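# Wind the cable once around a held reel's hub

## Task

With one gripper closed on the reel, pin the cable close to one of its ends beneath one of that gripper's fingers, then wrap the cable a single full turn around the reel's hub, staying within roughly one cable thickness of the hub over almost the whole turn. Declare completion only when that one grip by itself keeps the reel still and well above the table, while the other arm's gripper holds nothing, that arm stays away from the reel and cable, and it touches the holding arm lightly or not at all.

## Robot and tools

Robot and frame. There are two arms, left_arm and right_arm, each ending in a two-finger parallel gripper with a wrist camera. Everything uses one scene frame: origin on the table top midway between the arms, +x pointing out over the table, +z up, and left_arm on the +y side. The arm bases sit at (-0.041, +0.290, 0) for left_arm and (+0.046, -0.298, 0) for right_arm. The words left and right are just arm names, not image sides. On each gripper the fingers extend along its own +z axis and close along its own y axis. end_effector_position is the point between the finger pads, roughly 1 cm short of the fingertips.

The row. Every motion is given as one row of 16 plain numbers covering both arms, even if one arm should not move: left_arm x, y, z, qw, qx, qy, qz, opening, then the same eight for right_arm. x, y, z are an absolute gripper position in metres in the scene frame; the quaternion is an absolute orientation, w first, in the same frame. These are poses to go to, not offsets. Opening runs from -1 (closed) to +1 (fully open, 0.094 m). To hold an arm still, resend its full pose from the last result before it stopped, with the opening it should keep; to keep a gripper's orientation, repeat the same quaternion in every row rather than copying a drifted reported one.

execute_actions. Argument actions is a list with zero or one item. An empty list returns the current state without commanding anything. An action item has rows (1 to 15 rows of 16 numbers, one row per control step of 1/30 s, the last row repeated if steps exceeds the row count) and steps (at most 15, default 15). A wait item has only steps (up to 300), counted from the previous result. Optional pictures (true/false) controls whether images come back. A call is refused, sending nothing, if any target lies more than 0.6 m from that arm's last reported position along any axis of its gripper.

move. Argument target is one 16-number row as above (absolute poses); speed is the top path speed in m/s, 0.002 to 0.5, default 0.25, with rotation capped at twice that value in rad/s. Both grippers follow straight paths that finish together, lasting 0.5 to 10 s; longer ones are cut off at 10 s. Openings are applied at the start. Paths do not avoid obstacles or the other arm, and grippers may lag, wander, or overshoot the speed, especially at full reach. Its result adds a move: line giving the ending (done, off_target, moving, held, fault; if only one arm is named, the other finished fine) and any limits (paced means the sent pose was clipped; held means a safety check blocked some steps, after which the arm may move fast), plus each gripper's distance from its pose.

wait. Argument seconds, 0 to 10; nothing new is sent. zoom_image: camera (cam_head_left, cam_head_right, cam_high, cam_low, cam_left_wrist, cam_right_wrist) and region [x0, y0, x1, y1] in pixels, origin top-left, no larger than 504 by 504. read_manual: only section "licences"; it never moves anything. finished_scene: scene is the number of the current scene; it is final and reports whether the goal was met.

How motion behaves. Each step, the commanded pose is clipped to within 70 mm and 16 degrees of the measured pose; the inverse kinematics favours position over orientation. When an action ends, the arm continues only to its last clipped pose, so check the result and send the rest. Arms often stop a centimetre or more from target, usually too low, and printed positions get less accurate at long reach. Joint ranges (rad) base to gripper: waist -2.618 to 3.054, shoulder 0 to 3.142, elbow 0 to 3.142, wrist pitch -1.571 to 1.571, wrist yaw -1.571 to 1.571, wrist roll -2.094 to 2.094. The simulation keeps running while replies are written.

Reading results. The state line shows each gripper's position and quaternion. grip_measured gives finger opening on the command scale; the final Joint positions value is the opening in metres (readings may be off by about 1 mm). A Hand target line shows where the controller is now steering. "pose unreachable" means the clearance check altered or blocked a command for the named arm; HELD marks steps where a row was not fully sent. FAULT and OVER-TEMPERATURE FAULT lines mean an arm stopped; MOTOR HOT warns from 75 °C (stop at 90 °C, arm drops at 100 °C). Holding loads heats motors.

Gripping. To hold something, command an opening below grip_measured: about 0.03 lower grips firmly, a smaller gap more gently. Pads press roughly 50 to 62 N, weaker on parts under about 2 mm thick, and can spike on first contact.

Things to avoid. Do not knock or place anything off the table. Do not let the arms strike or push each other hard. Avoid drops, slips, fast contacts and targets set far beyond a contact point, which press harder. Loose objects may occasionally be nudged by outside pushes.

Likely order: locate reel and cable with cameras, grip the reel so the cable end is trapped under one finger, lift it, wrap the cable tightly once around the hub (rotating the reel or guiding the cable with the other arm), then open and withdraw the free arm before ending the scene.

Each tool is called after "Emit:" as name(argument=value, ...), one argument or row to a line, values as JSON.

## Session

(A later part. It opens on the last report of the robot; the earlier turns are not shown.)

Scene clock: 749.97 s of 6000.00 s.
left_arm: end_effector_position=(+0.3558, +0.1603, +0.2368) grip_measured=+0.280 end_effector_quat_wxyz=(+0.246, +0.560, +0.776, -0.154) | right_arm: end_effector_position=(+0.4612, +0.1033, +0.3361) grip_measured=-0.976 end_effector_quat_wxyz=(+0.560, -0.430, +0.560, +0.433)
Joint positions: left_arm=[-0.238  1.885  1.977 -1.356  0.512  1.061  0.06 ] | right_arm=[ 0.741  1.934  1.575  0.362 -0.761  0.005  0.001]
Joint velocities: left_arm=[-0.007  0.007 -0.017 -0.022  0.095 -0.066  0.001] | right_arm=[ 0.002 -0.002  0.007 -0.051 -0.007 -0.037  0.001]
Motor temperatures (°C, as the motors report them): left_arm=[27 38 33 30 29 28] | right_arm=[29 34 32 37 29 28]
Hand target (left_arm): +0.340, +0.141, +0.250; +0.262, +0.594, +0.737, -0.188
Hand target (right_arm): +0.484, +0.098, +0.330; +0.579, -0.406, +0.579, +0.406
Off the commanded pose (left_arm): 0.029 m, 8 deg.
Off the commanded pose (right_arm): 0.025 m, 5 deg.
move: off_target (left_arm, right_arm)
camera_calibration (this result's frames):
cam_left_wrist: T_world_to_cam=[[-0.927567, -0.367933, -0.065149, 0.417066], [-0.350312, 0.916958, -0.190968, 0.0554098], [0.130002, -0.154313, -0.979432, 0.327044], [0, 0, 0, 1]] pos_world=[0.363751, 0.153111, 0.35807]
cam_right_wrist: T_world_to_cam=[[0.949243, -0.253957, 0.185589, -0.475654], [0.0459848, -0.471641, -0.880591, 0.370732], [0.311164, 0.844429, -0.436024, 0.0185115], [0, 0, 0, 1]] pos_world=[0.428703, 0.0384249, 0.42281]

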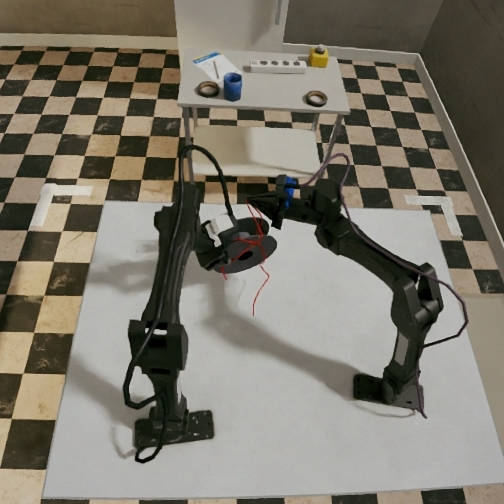

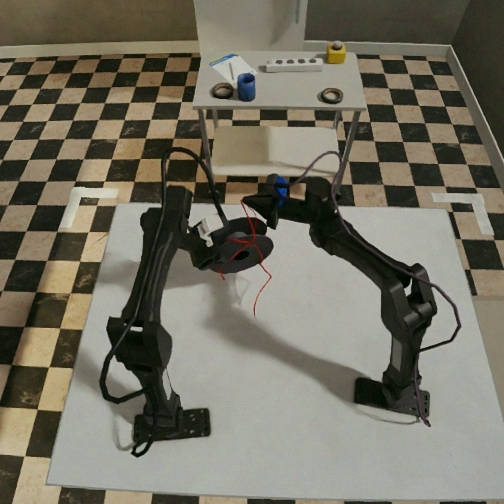

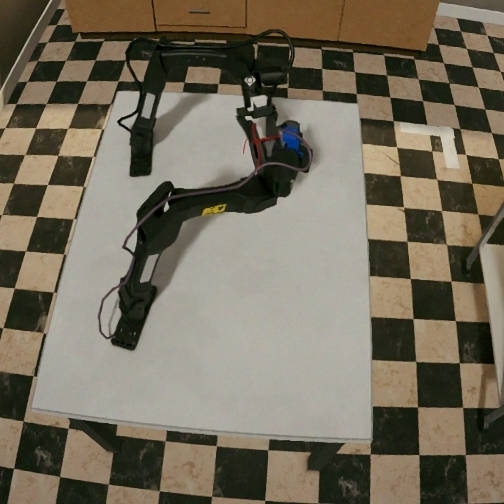

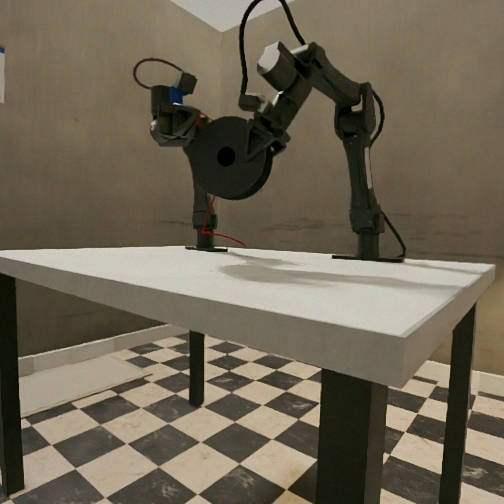

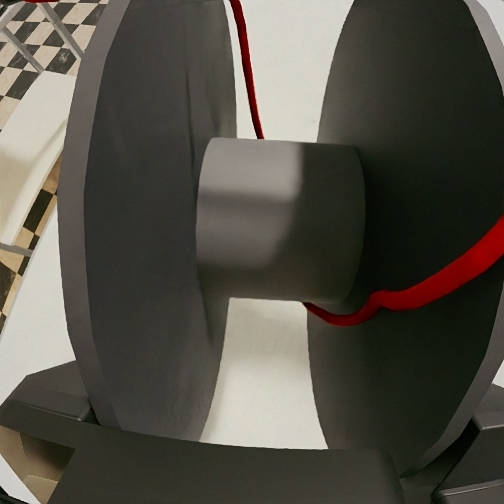

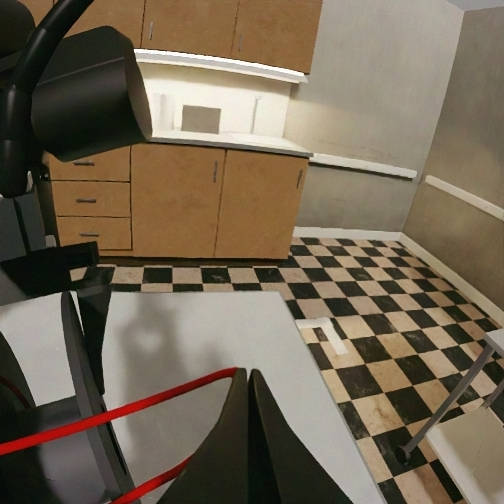

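Taut. Bring the bight down behind the far face.

Emit:
move(
  target=[0.34,0.14,0.25,0.26,0.595,0.735,-0.19,0.2, 0.435,0.10,0.285,0.542,-0.455,0.542,0.455,-1],
  speed=0.06,
)

Emit:
move(
  target=[0.34,0.14,0.25,0.26,0.595,0.735,-0.19,0.2, 0.435,0.10,0.285,0.542,-0.455,0.542,0.455,-0.75],
)

Emit:
move(
  target=[0.34,0.14,0.25,0.26,0.595,0.735,-0.19,0.2, 0.43,0.0,0.28,0.542,-0.455,0.542,0.455,-0.75],
  speed=0.1,
)

Emit:
zoom_image(
  camera="cam_head_right",
  region=[190, 180, 350, 320],
)

Scene clock: 756.07 s of 6000.00 s.
left_arm: end_effector_position=(+0.3411, +0.1650, +0.2308) grip_measured=+0.280 end_effector_quat_wxyz=(+0.216, +0.575, +0.773, -0.158) | right_arm: end_effector_position=(+0.4380, +0.1012, +0.2988) grip_measured=-0.976 end_effector_quat_wxyz=(+0.558, -0.456, +0.525, +0.453)
Joint positions: left_arm=[-0.237  1.886  1.977 -1.428  0.495  1.113  0.06 ] | right_arm=[ 0.742  1.934  1.388  0.597 -0.844  0.005  0.001]
Joint velocities: left_arm=[ 0.002 -0.017 -0.012 -0.007  0.007 -0.037 -0.   ] | right_arm=[-0.017 -0.002 -0.012  0.037  0.022 -0.022 -0.001]
Motor temperatures (°C, as the motors report them): left_arm=[27 38 33 30 30 28] | right_arm=[29 34 32 37 29 28]
Hand target (left_arm): +0.338, +0.142, +0.251; +0.259, +0.596, +0.736, -0.189
Hand target (right_arm): +0.436, +0.101, +0.285; +0.542, -0.454, +0.541, +0.455
Off the commanded pose (left_arm): 0.032 m, 8 deg.
Off the commanded pose (right_arm): 0.014 m, 3 deg.
move: off_target (left_arm, right_arm)
camera_calibration (this result's frames):
cam_left_wrist: T_world_to_cam=[[-0.943127, -0.330537, -0.0354439, 0.397069], [-0.322365, 0.935393, -0.145331, 0.02173], [0.0811914, -0.12564, -0.988748, 0.337863], [0, 0, 0, 1]] pos_world=[0.35406, 0.153369, 0.351293]
cam_right_wrist: T_world_to_cam=[[0.95879, -0.179599, 0.220148, -0.469285], [0.120557, -0.444462, -0.887648, 0.304661], [0.257269, 0.877609, -0.404494, 0.022023], [0, 0, 0, 1]] pos_world=[0.40755, 0.0317996, 0.382652]

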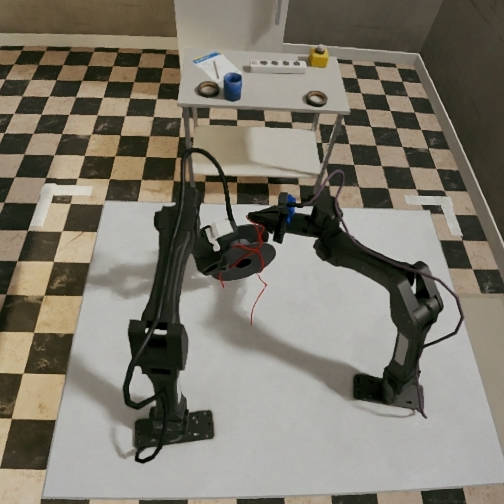

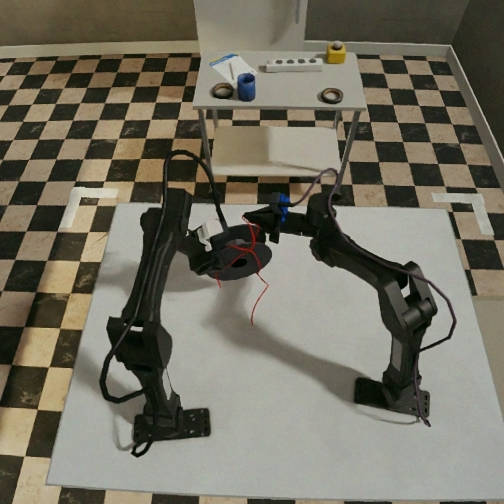

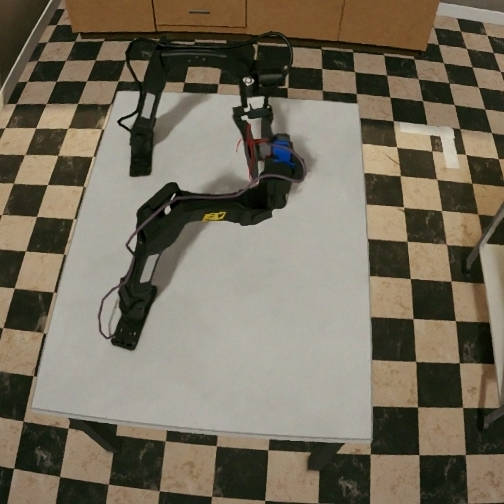

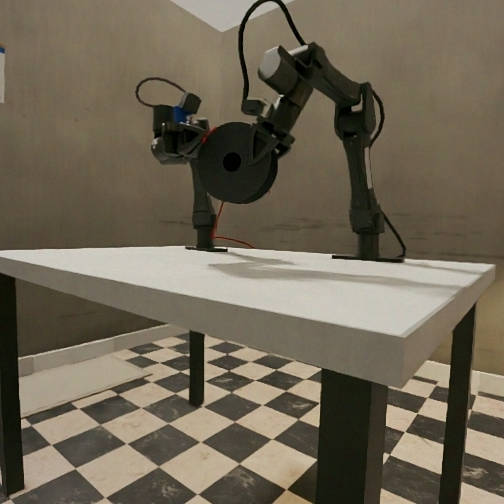

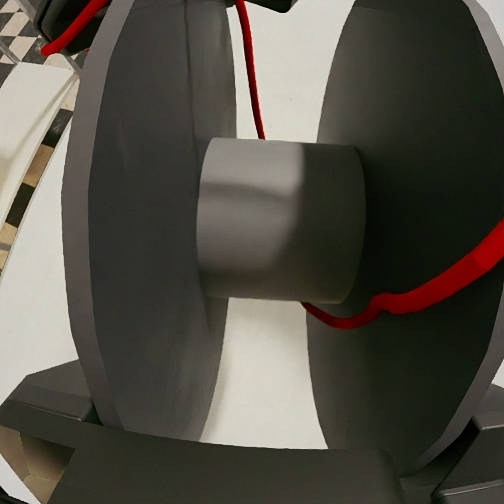

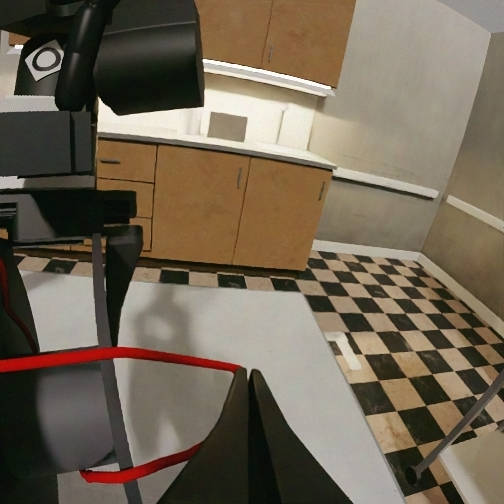

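Scene clock: 756.77 s of 6000.00 s.
left_arm: end_effector_position=(+0.3383, +0.1650, +0.2301) grip_measured=+0.280 end_effector_quat_wxyz=(+0.212, +0.579, +0.771, -0.161) | right_arm: end_effector_position=(+0.4388, +0.1007, +0.2998) grip_measured=-0.753 end_effector_quat_wxyz=(+0.561, -0.455, +0.524, +0.452)
Joint positions: left_arm=[-0.237  1.886  1.977 -1.441  0.496  1.126  0.06 ] | right_arm=[ 0.741  1.934  1.388  0.602 -0.841  0.004  0.012]
Joint velocities: left_arm=[ 0.007 -0.017 -0.007 -0.051 -0.095 -0.022  0.001] | right_arm=[-0.002 -0.002 -0.002 -0.007  0.037 -0.066 -0.001]
Motor temperatures (°C, as the motors report them): left_arm=[27 38 33 30 30 28] | right_arm=[29 35 32 37 29 28]
Hand target (left_arm): +0.338, +0.142, +0.251; +0.259, +0.597, +0.736, -0.189
Hand target (right_arm): +0.435, +0.100, +0.285; +0.542, -0.455, +0.541, +0.455
Off the commanded pose (left_arm): 0.032 m, 8 deg.
Off the commanded pose (right_arm): 0.015 m, 3 deg.
move: off_target (left_arm, right_arm)
camera_calibration (this result's frames):
cam_left_wrist: T_world_to_cam=[[-0.94697, -0.319959, -0.0295512, 0.392638], [-0.31291, 0.93918, -0.14152, 0.0159827], [0.0730345, -0.124768, -0.989494, 0.340233], [0, 0, 0, 1]] pos_world=[0.351969, 0.153068, 0.350523]
cam_right_wrist: T_world_to_cam=[[0.957072, -0.183483, 0.224384, -0.470499], [0.123383, -0.4426, -0.88819, 0.3039], [0.26228, 0.877747, -0.400961, 0.0194053], [0, 0, 0, 1]] pos_world=[0.407716, 0.0311449, 0.383275]

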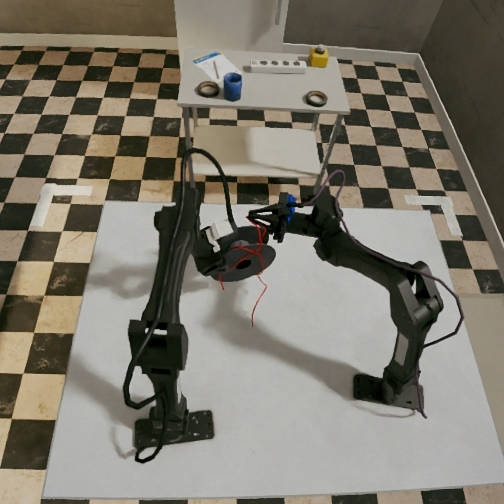

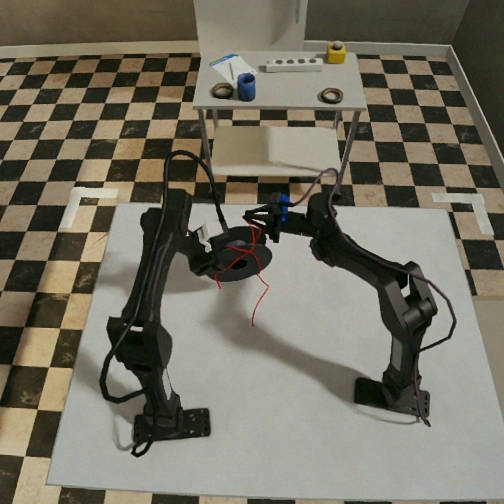

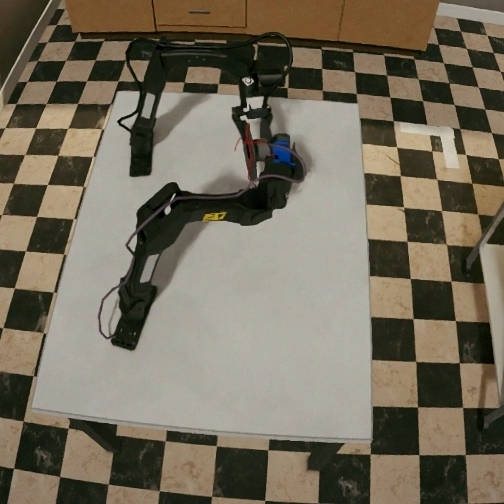

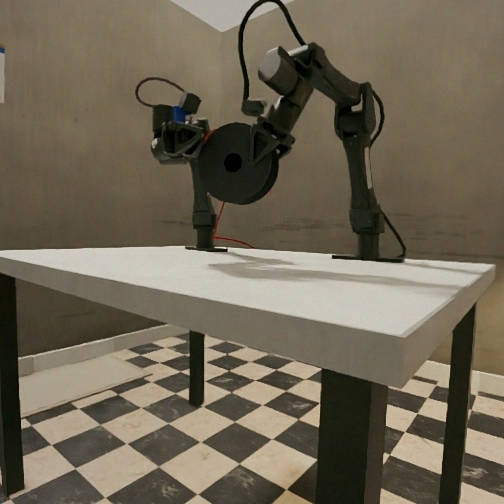

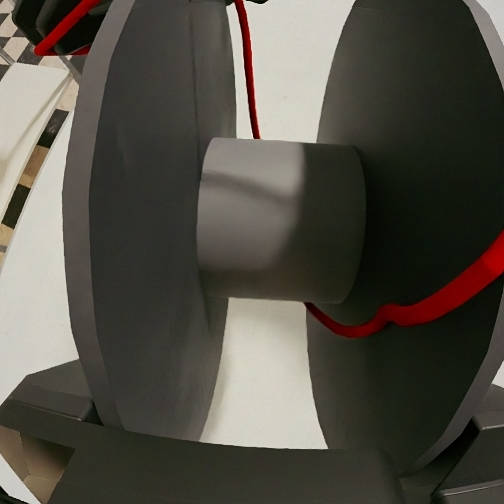

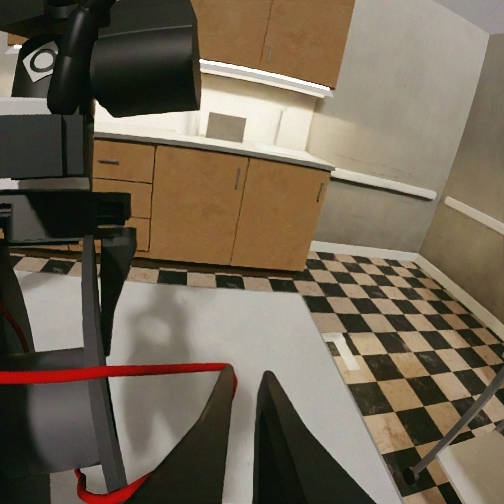

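Scene clock: 758.17 s of 6000.00 s.
left_arm: end_effector_position=(+0.3396, +0.1525, +0.2356) grip_measured=+0.280 end_effector_quat_wxyz=(+0.232, +0.585, +0.756, -0.178) | right_arm: end_effector_position=(+0.4293, +0.0075, +0.2814) grip_measured=-0.752 end_effector_quat_wxyz=(+0.540, -0.461, +0.535, +0.458)
Joint positions: left_arm=[-0.248  1.886  1.977 -1.419  0.546  1.13   0.06 ] | right_arm=[ 0.536  1.779  1.147  0.637 -1.068 -0.004  0.012]
Joint velocities: left_arm=[-0.007 -0.002 -0.012 -0.022 -0.007 -0.022 -0.001] | right_arm=[ 0.007  0.007 -0.002  0.022 -0.051  0.007  0.001]
Motor temperatures (°C, as the motors report them): left_arm=[27 38 33 30 30 28] | right_arm=[29 35 32 37 29 28]
Hand target (left_arm): +0.339, +0.141, +0.250; +0.259, +0.596, +0.736, -0.190
Hand target (right_arm): +0.430, +0.001, +0.278; +0.541, -0.457, +0.542, +0.453
Off the commanded pose (left_arm): 0.019 m, 4 deg.
Off the commanded pose (right_arm): 0.008 m, 1 deg.
move: off_target (left_arm)
camera_calibration (this result's frames):
cam_left_wrist: T_world_to_cam=[[-0.95477, -0.295647, -0.0317268, 0.389458], [-0.284276, 0.938883, -0.194126, 0.0316896], [0.0871805, -0.176327, -0.980463, 0.344875], [0, 0, 0, 1]] pos_world=[0.350785, 0.1462, 0.356645]
cam_right_wrist: T_world_to_cam=[[0.967851, -0.156531, 0.196884, -0.47146], [0.103323, -0.466244, -0.878602, 0.253598], [0.229324, 0.870698, -0.435081, 0.120146], [0, 0, 0, 1]] pos_world=[0.402548, -0.0601705, 0.367908]

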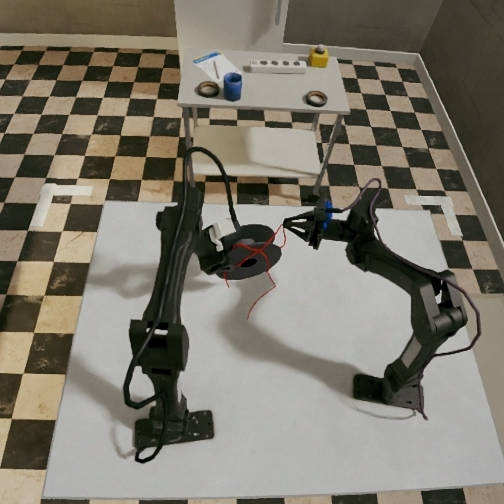

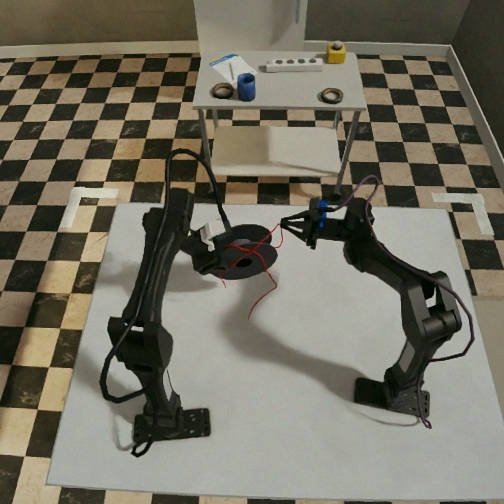

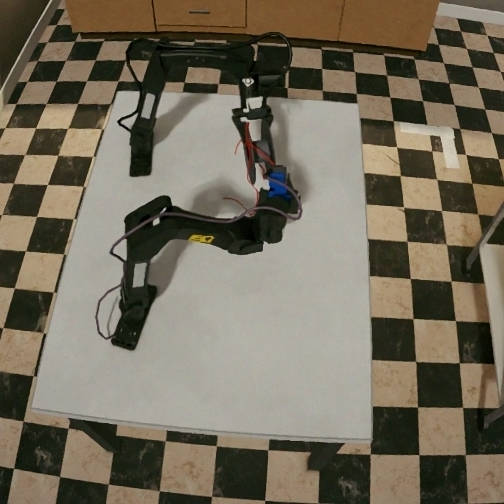

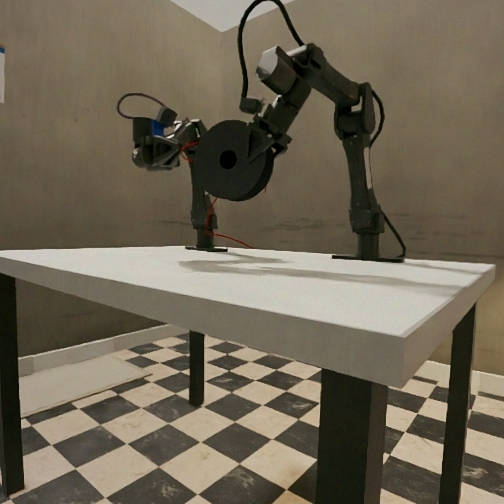

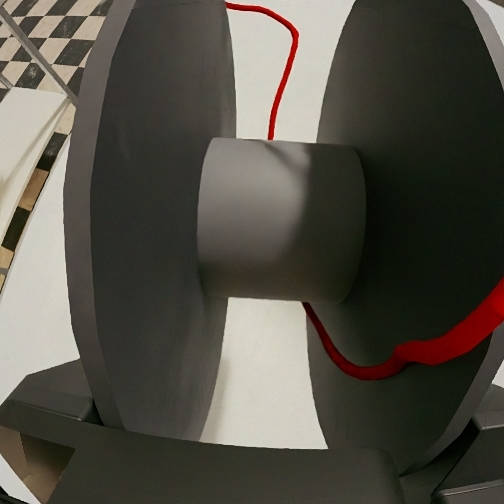

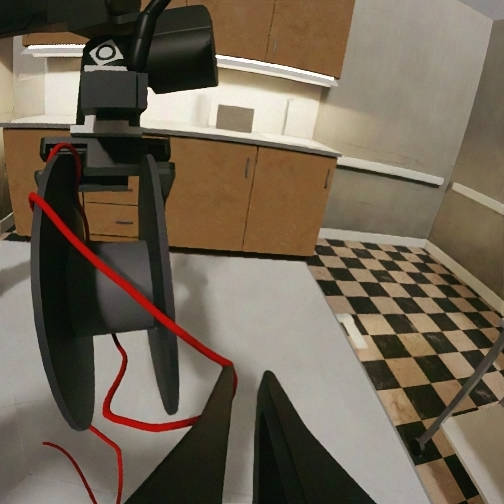

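Region (190, 180, 350, 320) of cam_head_right's 504x504 image, scaled by 3.150, with more detail than that image has; it fills the top 441 rows of this view, and the rest is white.

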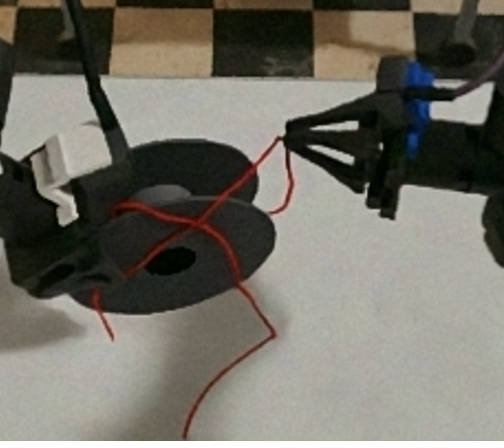

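Emit:
move(
  target=[0.34,0.14,0.25,0.26,0.595,0.735,-0.19,0.2, 0.395,0.025,0.235,0.542,-0.455,0.542,0.455,-1],
  speed=0.06,
)

Emit:
zoom_image(
  camera="cam_head_right",
  region=[190, 180, 350, 320],
)

Scene clock: 771.47 s of 6000.00 s.
left_arm: end_effector_position=(+0.3396, +0.1523, +0.2356) grip_measured=+0.280 end_effector_quat_wxyz=(+0.233, +0.589, +0.754, -0.177) | right_arm: end_effector_position=(+0.3980, +0.0250, +0.2399) grip_measured=-0.991 end_effector_quat_wxyz=(+0.547, -0.461, +0.531, +0.454)
Joint positions: left_arm=[-0.248  1.886  1.977 -1.419  0.547  1.139  0.06 ] | right_arm=[ 0.614  1.779  0.948  0.851 -0.981 -0.005  0.   ]
Joint velocities: left_arm=[-0.017  0.002  0.017  0.037 -0.022  0.007 -0.   ] | right_arm=[-0.012 -0.002 -0.002  0.037  0.066  0.066 -0.001]
Motor temperatures (°C, as the motors report them): left_arm=[27 38 33 30 30 28] | right_arm=[29 35 31 37 29 28]
Hand target (left_arm): +0.339, +0.141, +0.250; +0.260, +0.596, +0.736, -0.190
Hand target (right_arm): +0.396, +0.025, +0.235; +0.542, -0.454, +0.541, +0.455
Off the commanded pose (left_arm): 0.019 m, 4 deg.
Off the commanded pose (right_arm): 0.006 m, 2 deg.
After step 180, 5.87 s passed at rest.
move: off_target (left_arm)
camera_calibration (this result's frames):
cam_left_wrist: T_world_to_cam=[[-0.956791, -0.2885, -0.0363258, 0.390078], [-0.27636, 0.941075, -0.194946, 0.0289715], [0.0904272, -0.176484, -0.980141, 0.34377], [0, 0, 0, 1]] pos_world=[0.350143, 0.145943, 0.356761]
cam_right_wrist: T_world_to_cam=[[0.963698, -0.165625, 0.209414, -0.431317], [0.111999, -0.461224, -0.880187, 0.225352], [0.242367, 0.871688, -0.425931, 0.0866344], [0, 0, 0, 1]] pos_world=[0.369423, -0.0430168, 0.325576]

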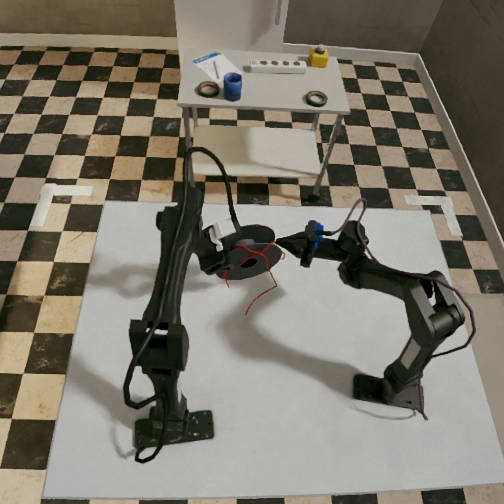

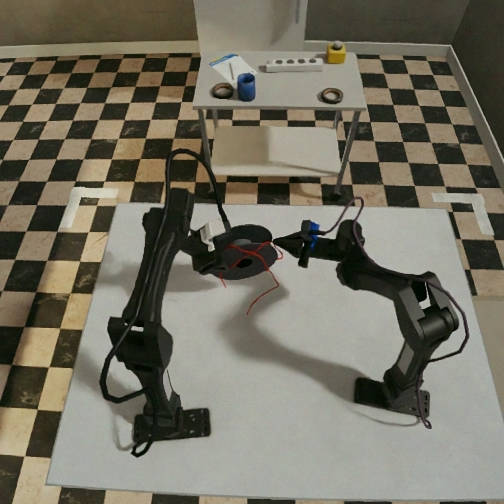

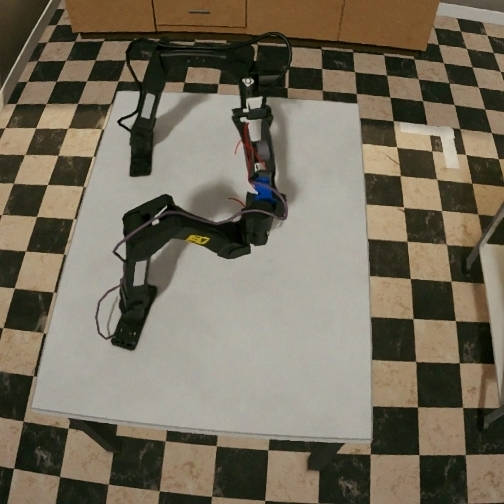

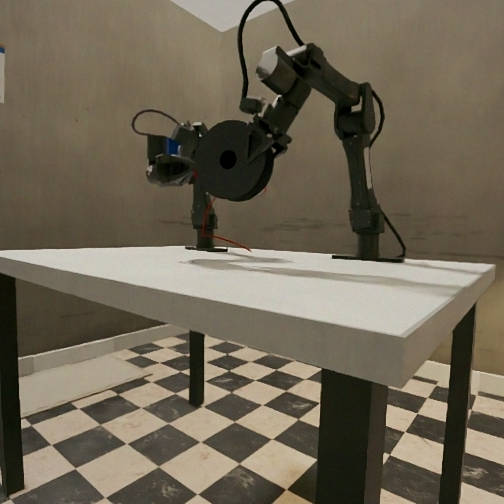

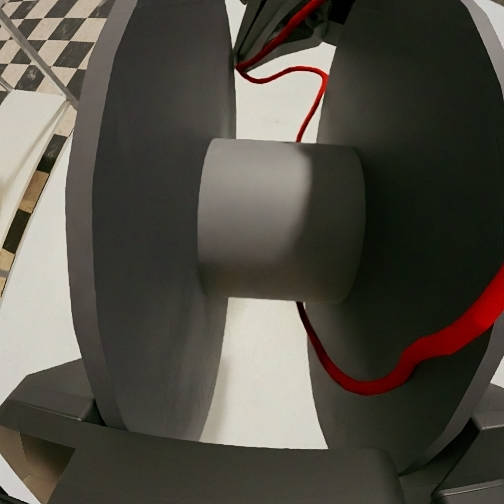

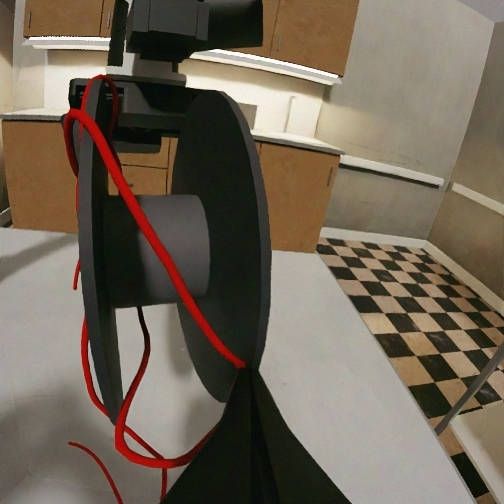

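Region (190, 180, 350, 320) of cam_head_right's 504x504 image, scaled by 3.150, with more detail than that image has; it fills the top 441 rows of this view, and the rest is white.

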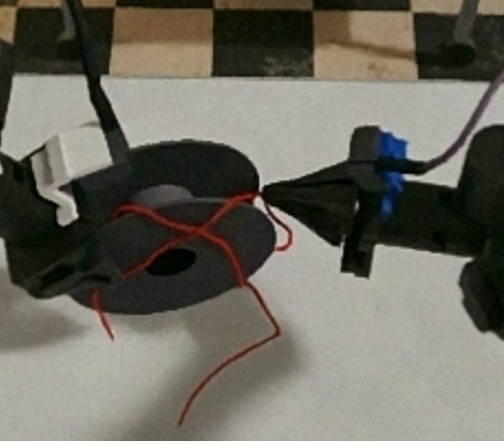

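Emit:
move(
  target=[0.34,0.14,0.25,0.26,0.595,0.735,-0.19,0.2, 0.388,0.045,0.21,0.542,-0.455,0.542,0.455,-1],
  speed=0.05,
)

Emit:
move(
  target=[0.34,0.14,0.25,0.26,0.595,0.735,-0.19,0.2, 0.385,-0.03,0.20,0.542,-0.455,0.542,0.455,-0.85],
  speed=0.08,
)

Emit:
move(
  target=[0.34,0.14,0.25,0.26,0.595,0.735,-0.19,0.2, 0.33,-0.02,0.115,0.542,-0.455,0.542,0.455,0],
)

Scene clock: 775.80 s of 6000.00 s.
left_arm: end_effector_position=(+0.3394, +0.1517, +0.2361) grip_measured=+0.280 end_effector_quat_wxyz=(+0.234, +0.589, +0.752, -0.179) | right_arm: end_effector_position=(+0.3904, +0.0430, +0.2211) grip_measured=-0.991 end_effector_quat_wxyz=(+0.551, -0.459, +0.531, +0.452)
Joint positions: left_arm=[-0.248  1.886  1.977 -1.419  0.552  1.141  0.06 ] | right_arm=[ 0.671  1.829  0.915  0.939 -0.918 -0.005  0.   ]
Joint velocities: left_arm=[ 0.007  0.002  0.012 -0.022  0.037 -0.037 -0.001] | right_arm=[ 0.007 -0.012  0.002 -0.066  0.022  0.007 -0.   ]
Motor temperatures (°C, as the motors report them): left_arm=[27 38 33 30 30 28] | right_arm=[29 35 31 37 29 28]
Hand target (left_arm): +0.339, +0.140, +0.250; +0.260, +0.596, +0.735, -0.190
Hand target (right_arm): +0.388, +0.045, +0.210; +0.542, -0.454, +0.541, +0.455
Off the commanded pose (left_arm): 0.018 m, 4 deg.
Off the commanded pose (right_arm): 0.012 m, 2 deg.
move: off_target (left_arm, right_arm)
camera_calibration (this result's frames):
cam_left_wrist: T_world_to_cam=[[-0.957542, -0.286084, -0.0356243, 0.389444], [-0.273737, 0.940996, -0.198984, 0.0297151], [0.0904483, -0.180784, -0.979355, 0.344532], [0, 0, 0, 1]] pos_world=[0.349881, 0.145738, 0.357206]
cam_right_wrist: T_world_to_cam=[[0.96179, -0.172252, 0.212811, -0.416862], [0.112869, -0.458709, -0.881389, 0.217786], [0.24944, 0.871731, -0.42174, 0.0610214], [0, 0, 0, 1]] pos_world=[0.361132, -0.0250995, 0.306402]

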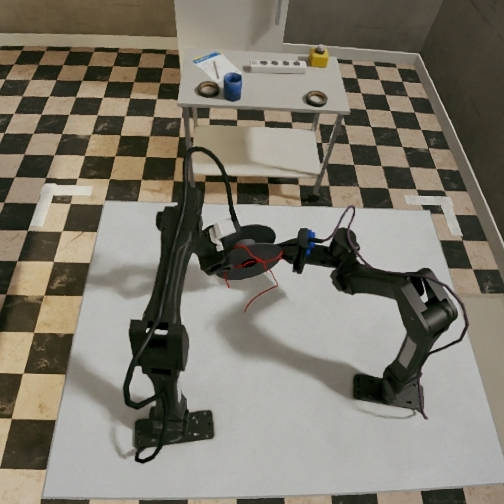

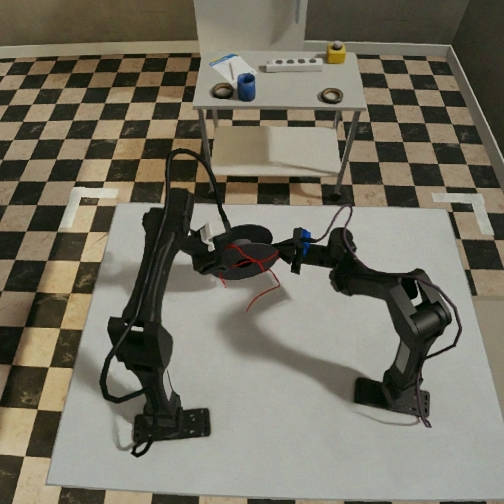

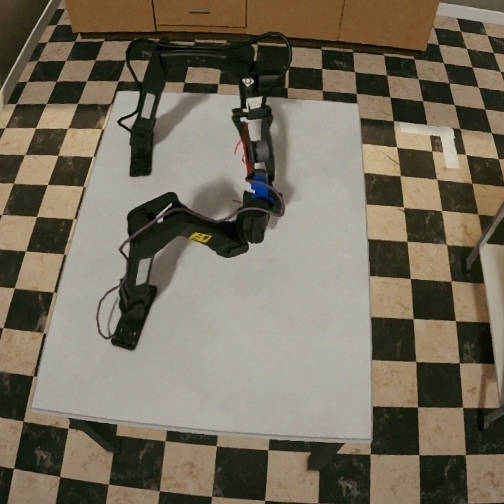

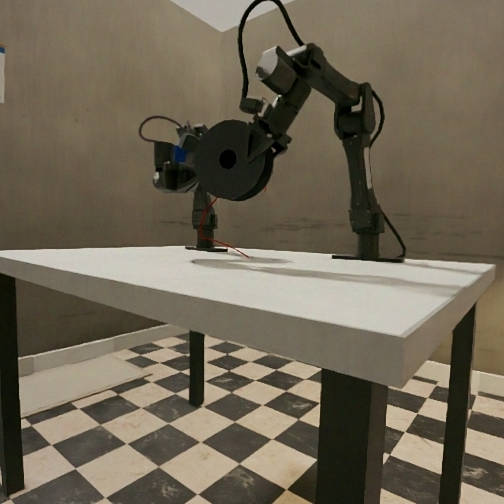

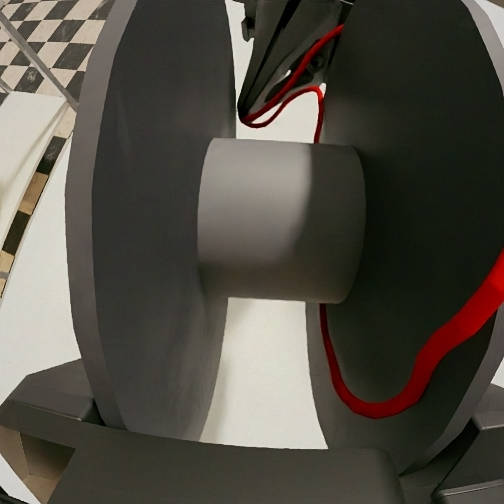

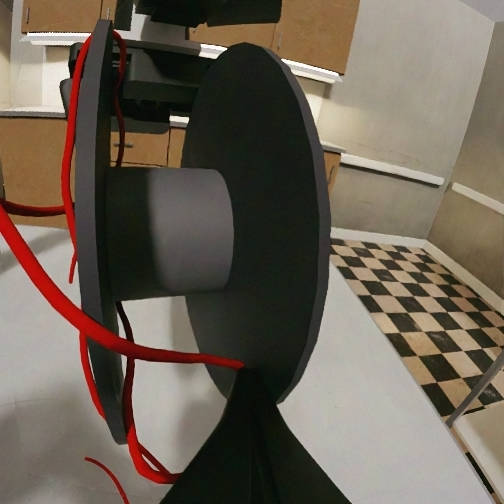

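Scene clock: 777.20 s of 6000.00 s.
left_arm: end_effector_position=(+0.3392, +0.1508, +0.2366) grip_measured=+0.280 end_effector_quat_wxyz=(+0.235, +0.589, +0.752, -0.181) | right_arm: end_effector_position=(+0.3905, -0.0267, +0.1971) grip_measured=-0.853 end_effector_quat_wxyz=(+0.541, -0.452, +0.546, +0.453)
Joint positions: left_arm=[-0.248  1.886  1.977 -1.419  0.557  1.141  0.06 ] | right_arm=[ 0.485  1.787  0.767  1.008 -1.093 -0.005  0.007]
Joint velocities: left_arm=[-0.002  0.002 -0.027  0.037  0.037 -0.022 -0.   ] | right_arm=[-0.037 -0.002  0.012  0.022 -0.051 -0.022 -0.   ]
Motor temperatures (°C, as the motors report them): left_arm=[27 38 33 30 30 28] | right_arm=[29 35 31 37 29 28]
Hand target (left_arm): +0.339, +0.140, +0.250; +0.260, +0.596, +0.736, -0.190
Hand target (right_arm): +0.385, -0.030, +0.199; +0.541, -0.457, +0.542, +0.453
Off the commanded pose (left_arm): 0.017 m, 4 deg.
Off the commanded pose (right_arm): 0.007 m, 1 deg.
move: off_target (left_arm)
camera_calibration (this result's frames):
cam_left_wrist: T_world_to_cam=[[-0.957875, -0.285259, -0.0332052, 0.388416], [-0.272914, 0.940164, -0.203985, 0.0315809], [0.0894071, -0.18633, -0.978411, 0.345877], [0, 0, 0, 1]] pos_world=[0.349749, 0.145555, 0.357749]
cam_right_wrist: T_world_to_cam=[[0.966434, -0.180199, 0.183124, -0.419994], [0.0779789, -0.473412, -0.877383, 0.177094], [0.244796, 0.862212, -0.44347, 0.117511], [0, 0, 0, 1]] pos_world=[0.363321, -0.0931632, 0.284402]

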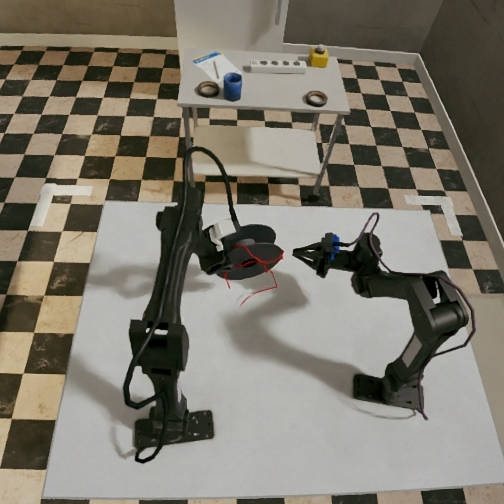

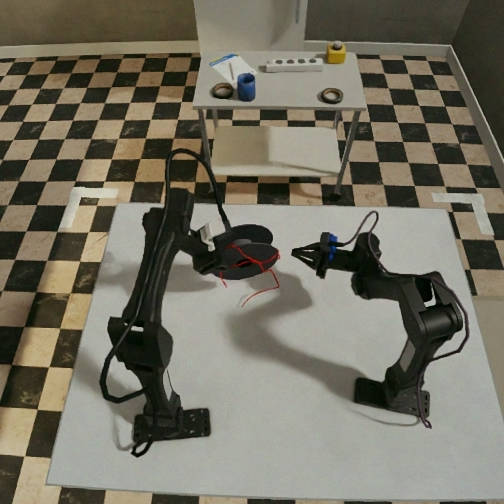

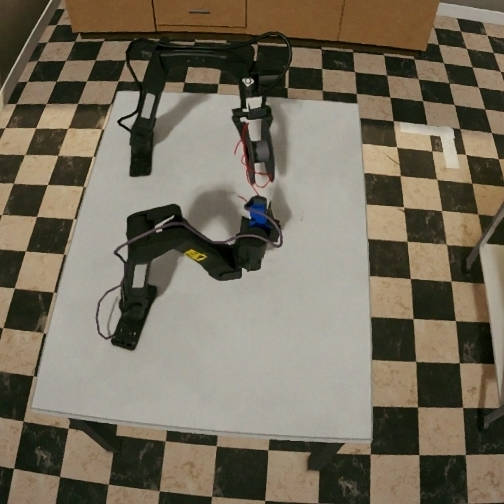

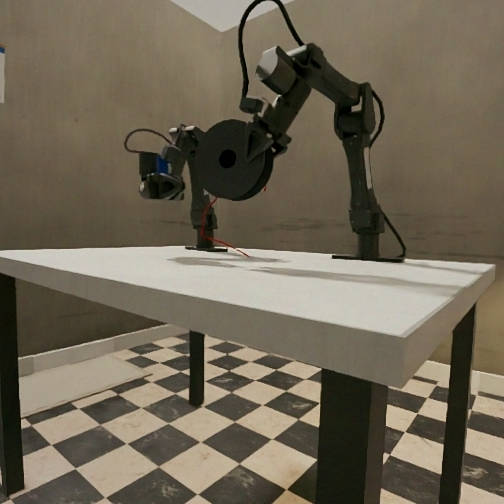

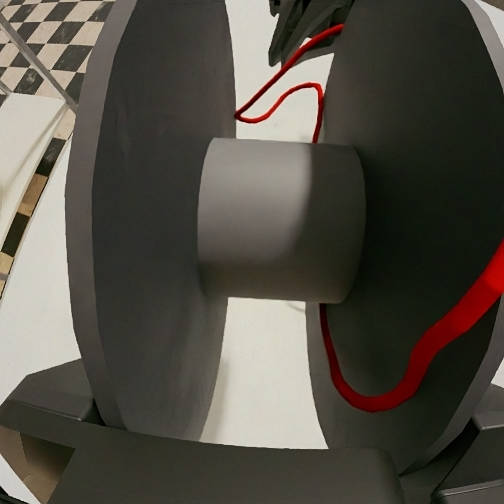

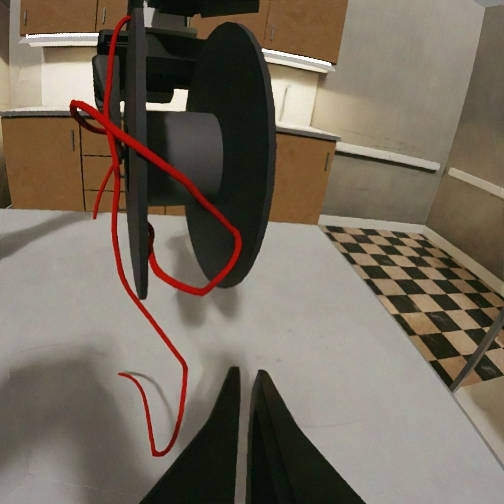

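Scene clock: 778.47 s of 6000.00 s.
left_arm: end_effector_position=(+0.3392, +0.1508, +0.2366) grip_measured=+0.280 end_effector_quat_wxyz=(+0.235, +0.589, +0.752, -0.181) | right_arm: end_effector_position=(+0.3336, -0.0205, +0.1219) grip_measured=-0.003 end_effector_quat_wxyz=(+0.551, -0.460, +0.531, +0.451)
Joint positions: left_arm=[-0.248  1.886  1.977 -1.419  0.558  1.141  0.06 ] | right_arm=[ 0.563  2.003  0.496  1.533 -1.026 -0.005  0.047]
Joint velocities: left_arm=[-0.012 -0.007 -0.007  0.007  0.007  0.022  0.   ] | right_arm=[ 0.012 -0.012 -0.012 -0.022 -0.022 -0.051  0.   ]
Motor temperatures (°C, as the motors report them): left_arm=[27 38 33 30 30 28] | right_arm=[29 35 31 37 29 28]
Hand target (left_arm): +0.339, +0.140, +0.250; +0.260, +0.596, +0.736, -0.190
Hand target (right_arm): +0.331, -0.020, +0.114; +0.542, -0.454, +0.541, +0.455
Off the commanded pose (left_arm): 0.017 m, 4 deg.
Off the commanded pose (right_arm): 0.008 m, 2 deg.
move: off_target (left_arm)
camera_calibration (this result's frames):
cam_left_wrist: T_world_to_cam=[[-0.957903, -0.285184, -0.0330584, 0.38835], [-0.272836, 0.940114, -0.204319, 0.031697], [0.0893472, -0.186698, -0.978346, 0.345962], [0, 0, 0, 1]] pos_world=[0.349739, 0.145543, 0.357785]
cam_right_wrist: T_world_to_cam=[[0.961235, -0.17213, 0.215405, -0.352162], [0.114654, -0.460955, -0.879986, 0.106777], [0.250763, 0.87057, -0.42335, 0.0884741], [0, 0, 0, 1]] pos_world=[0.304082, -0.088421, 0.207275]

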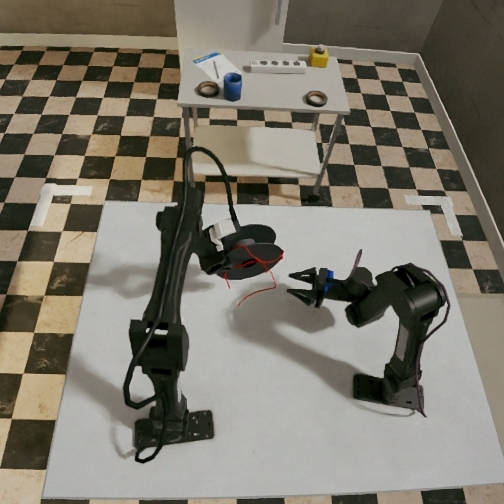

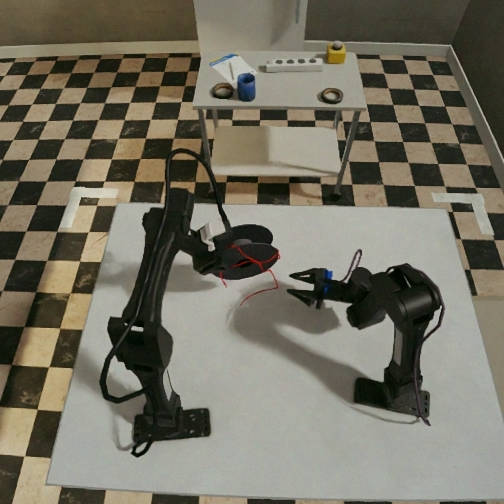

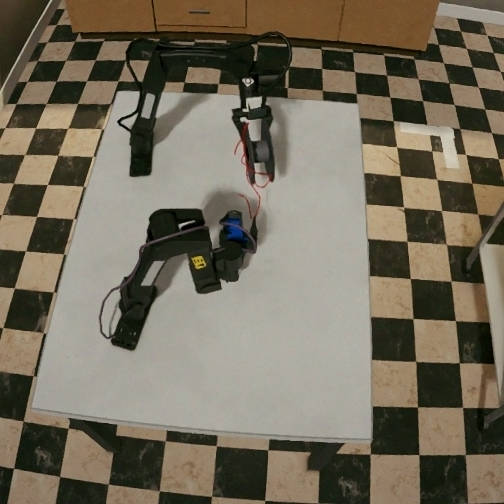

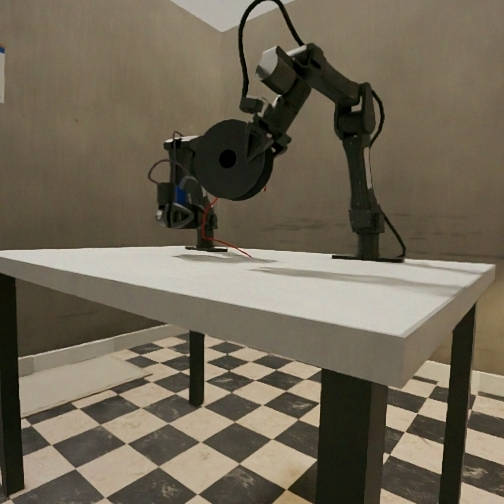

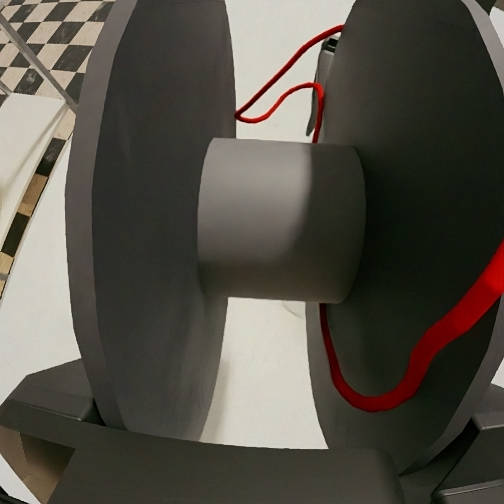

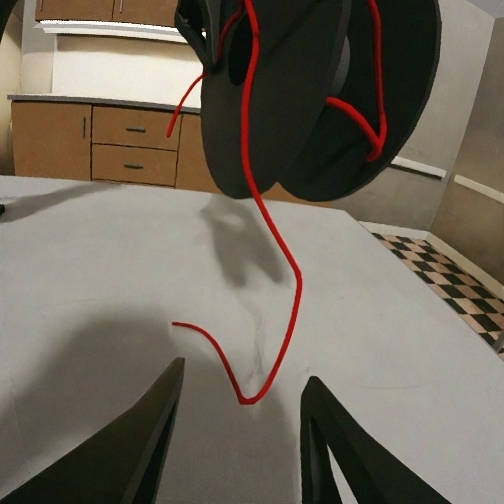

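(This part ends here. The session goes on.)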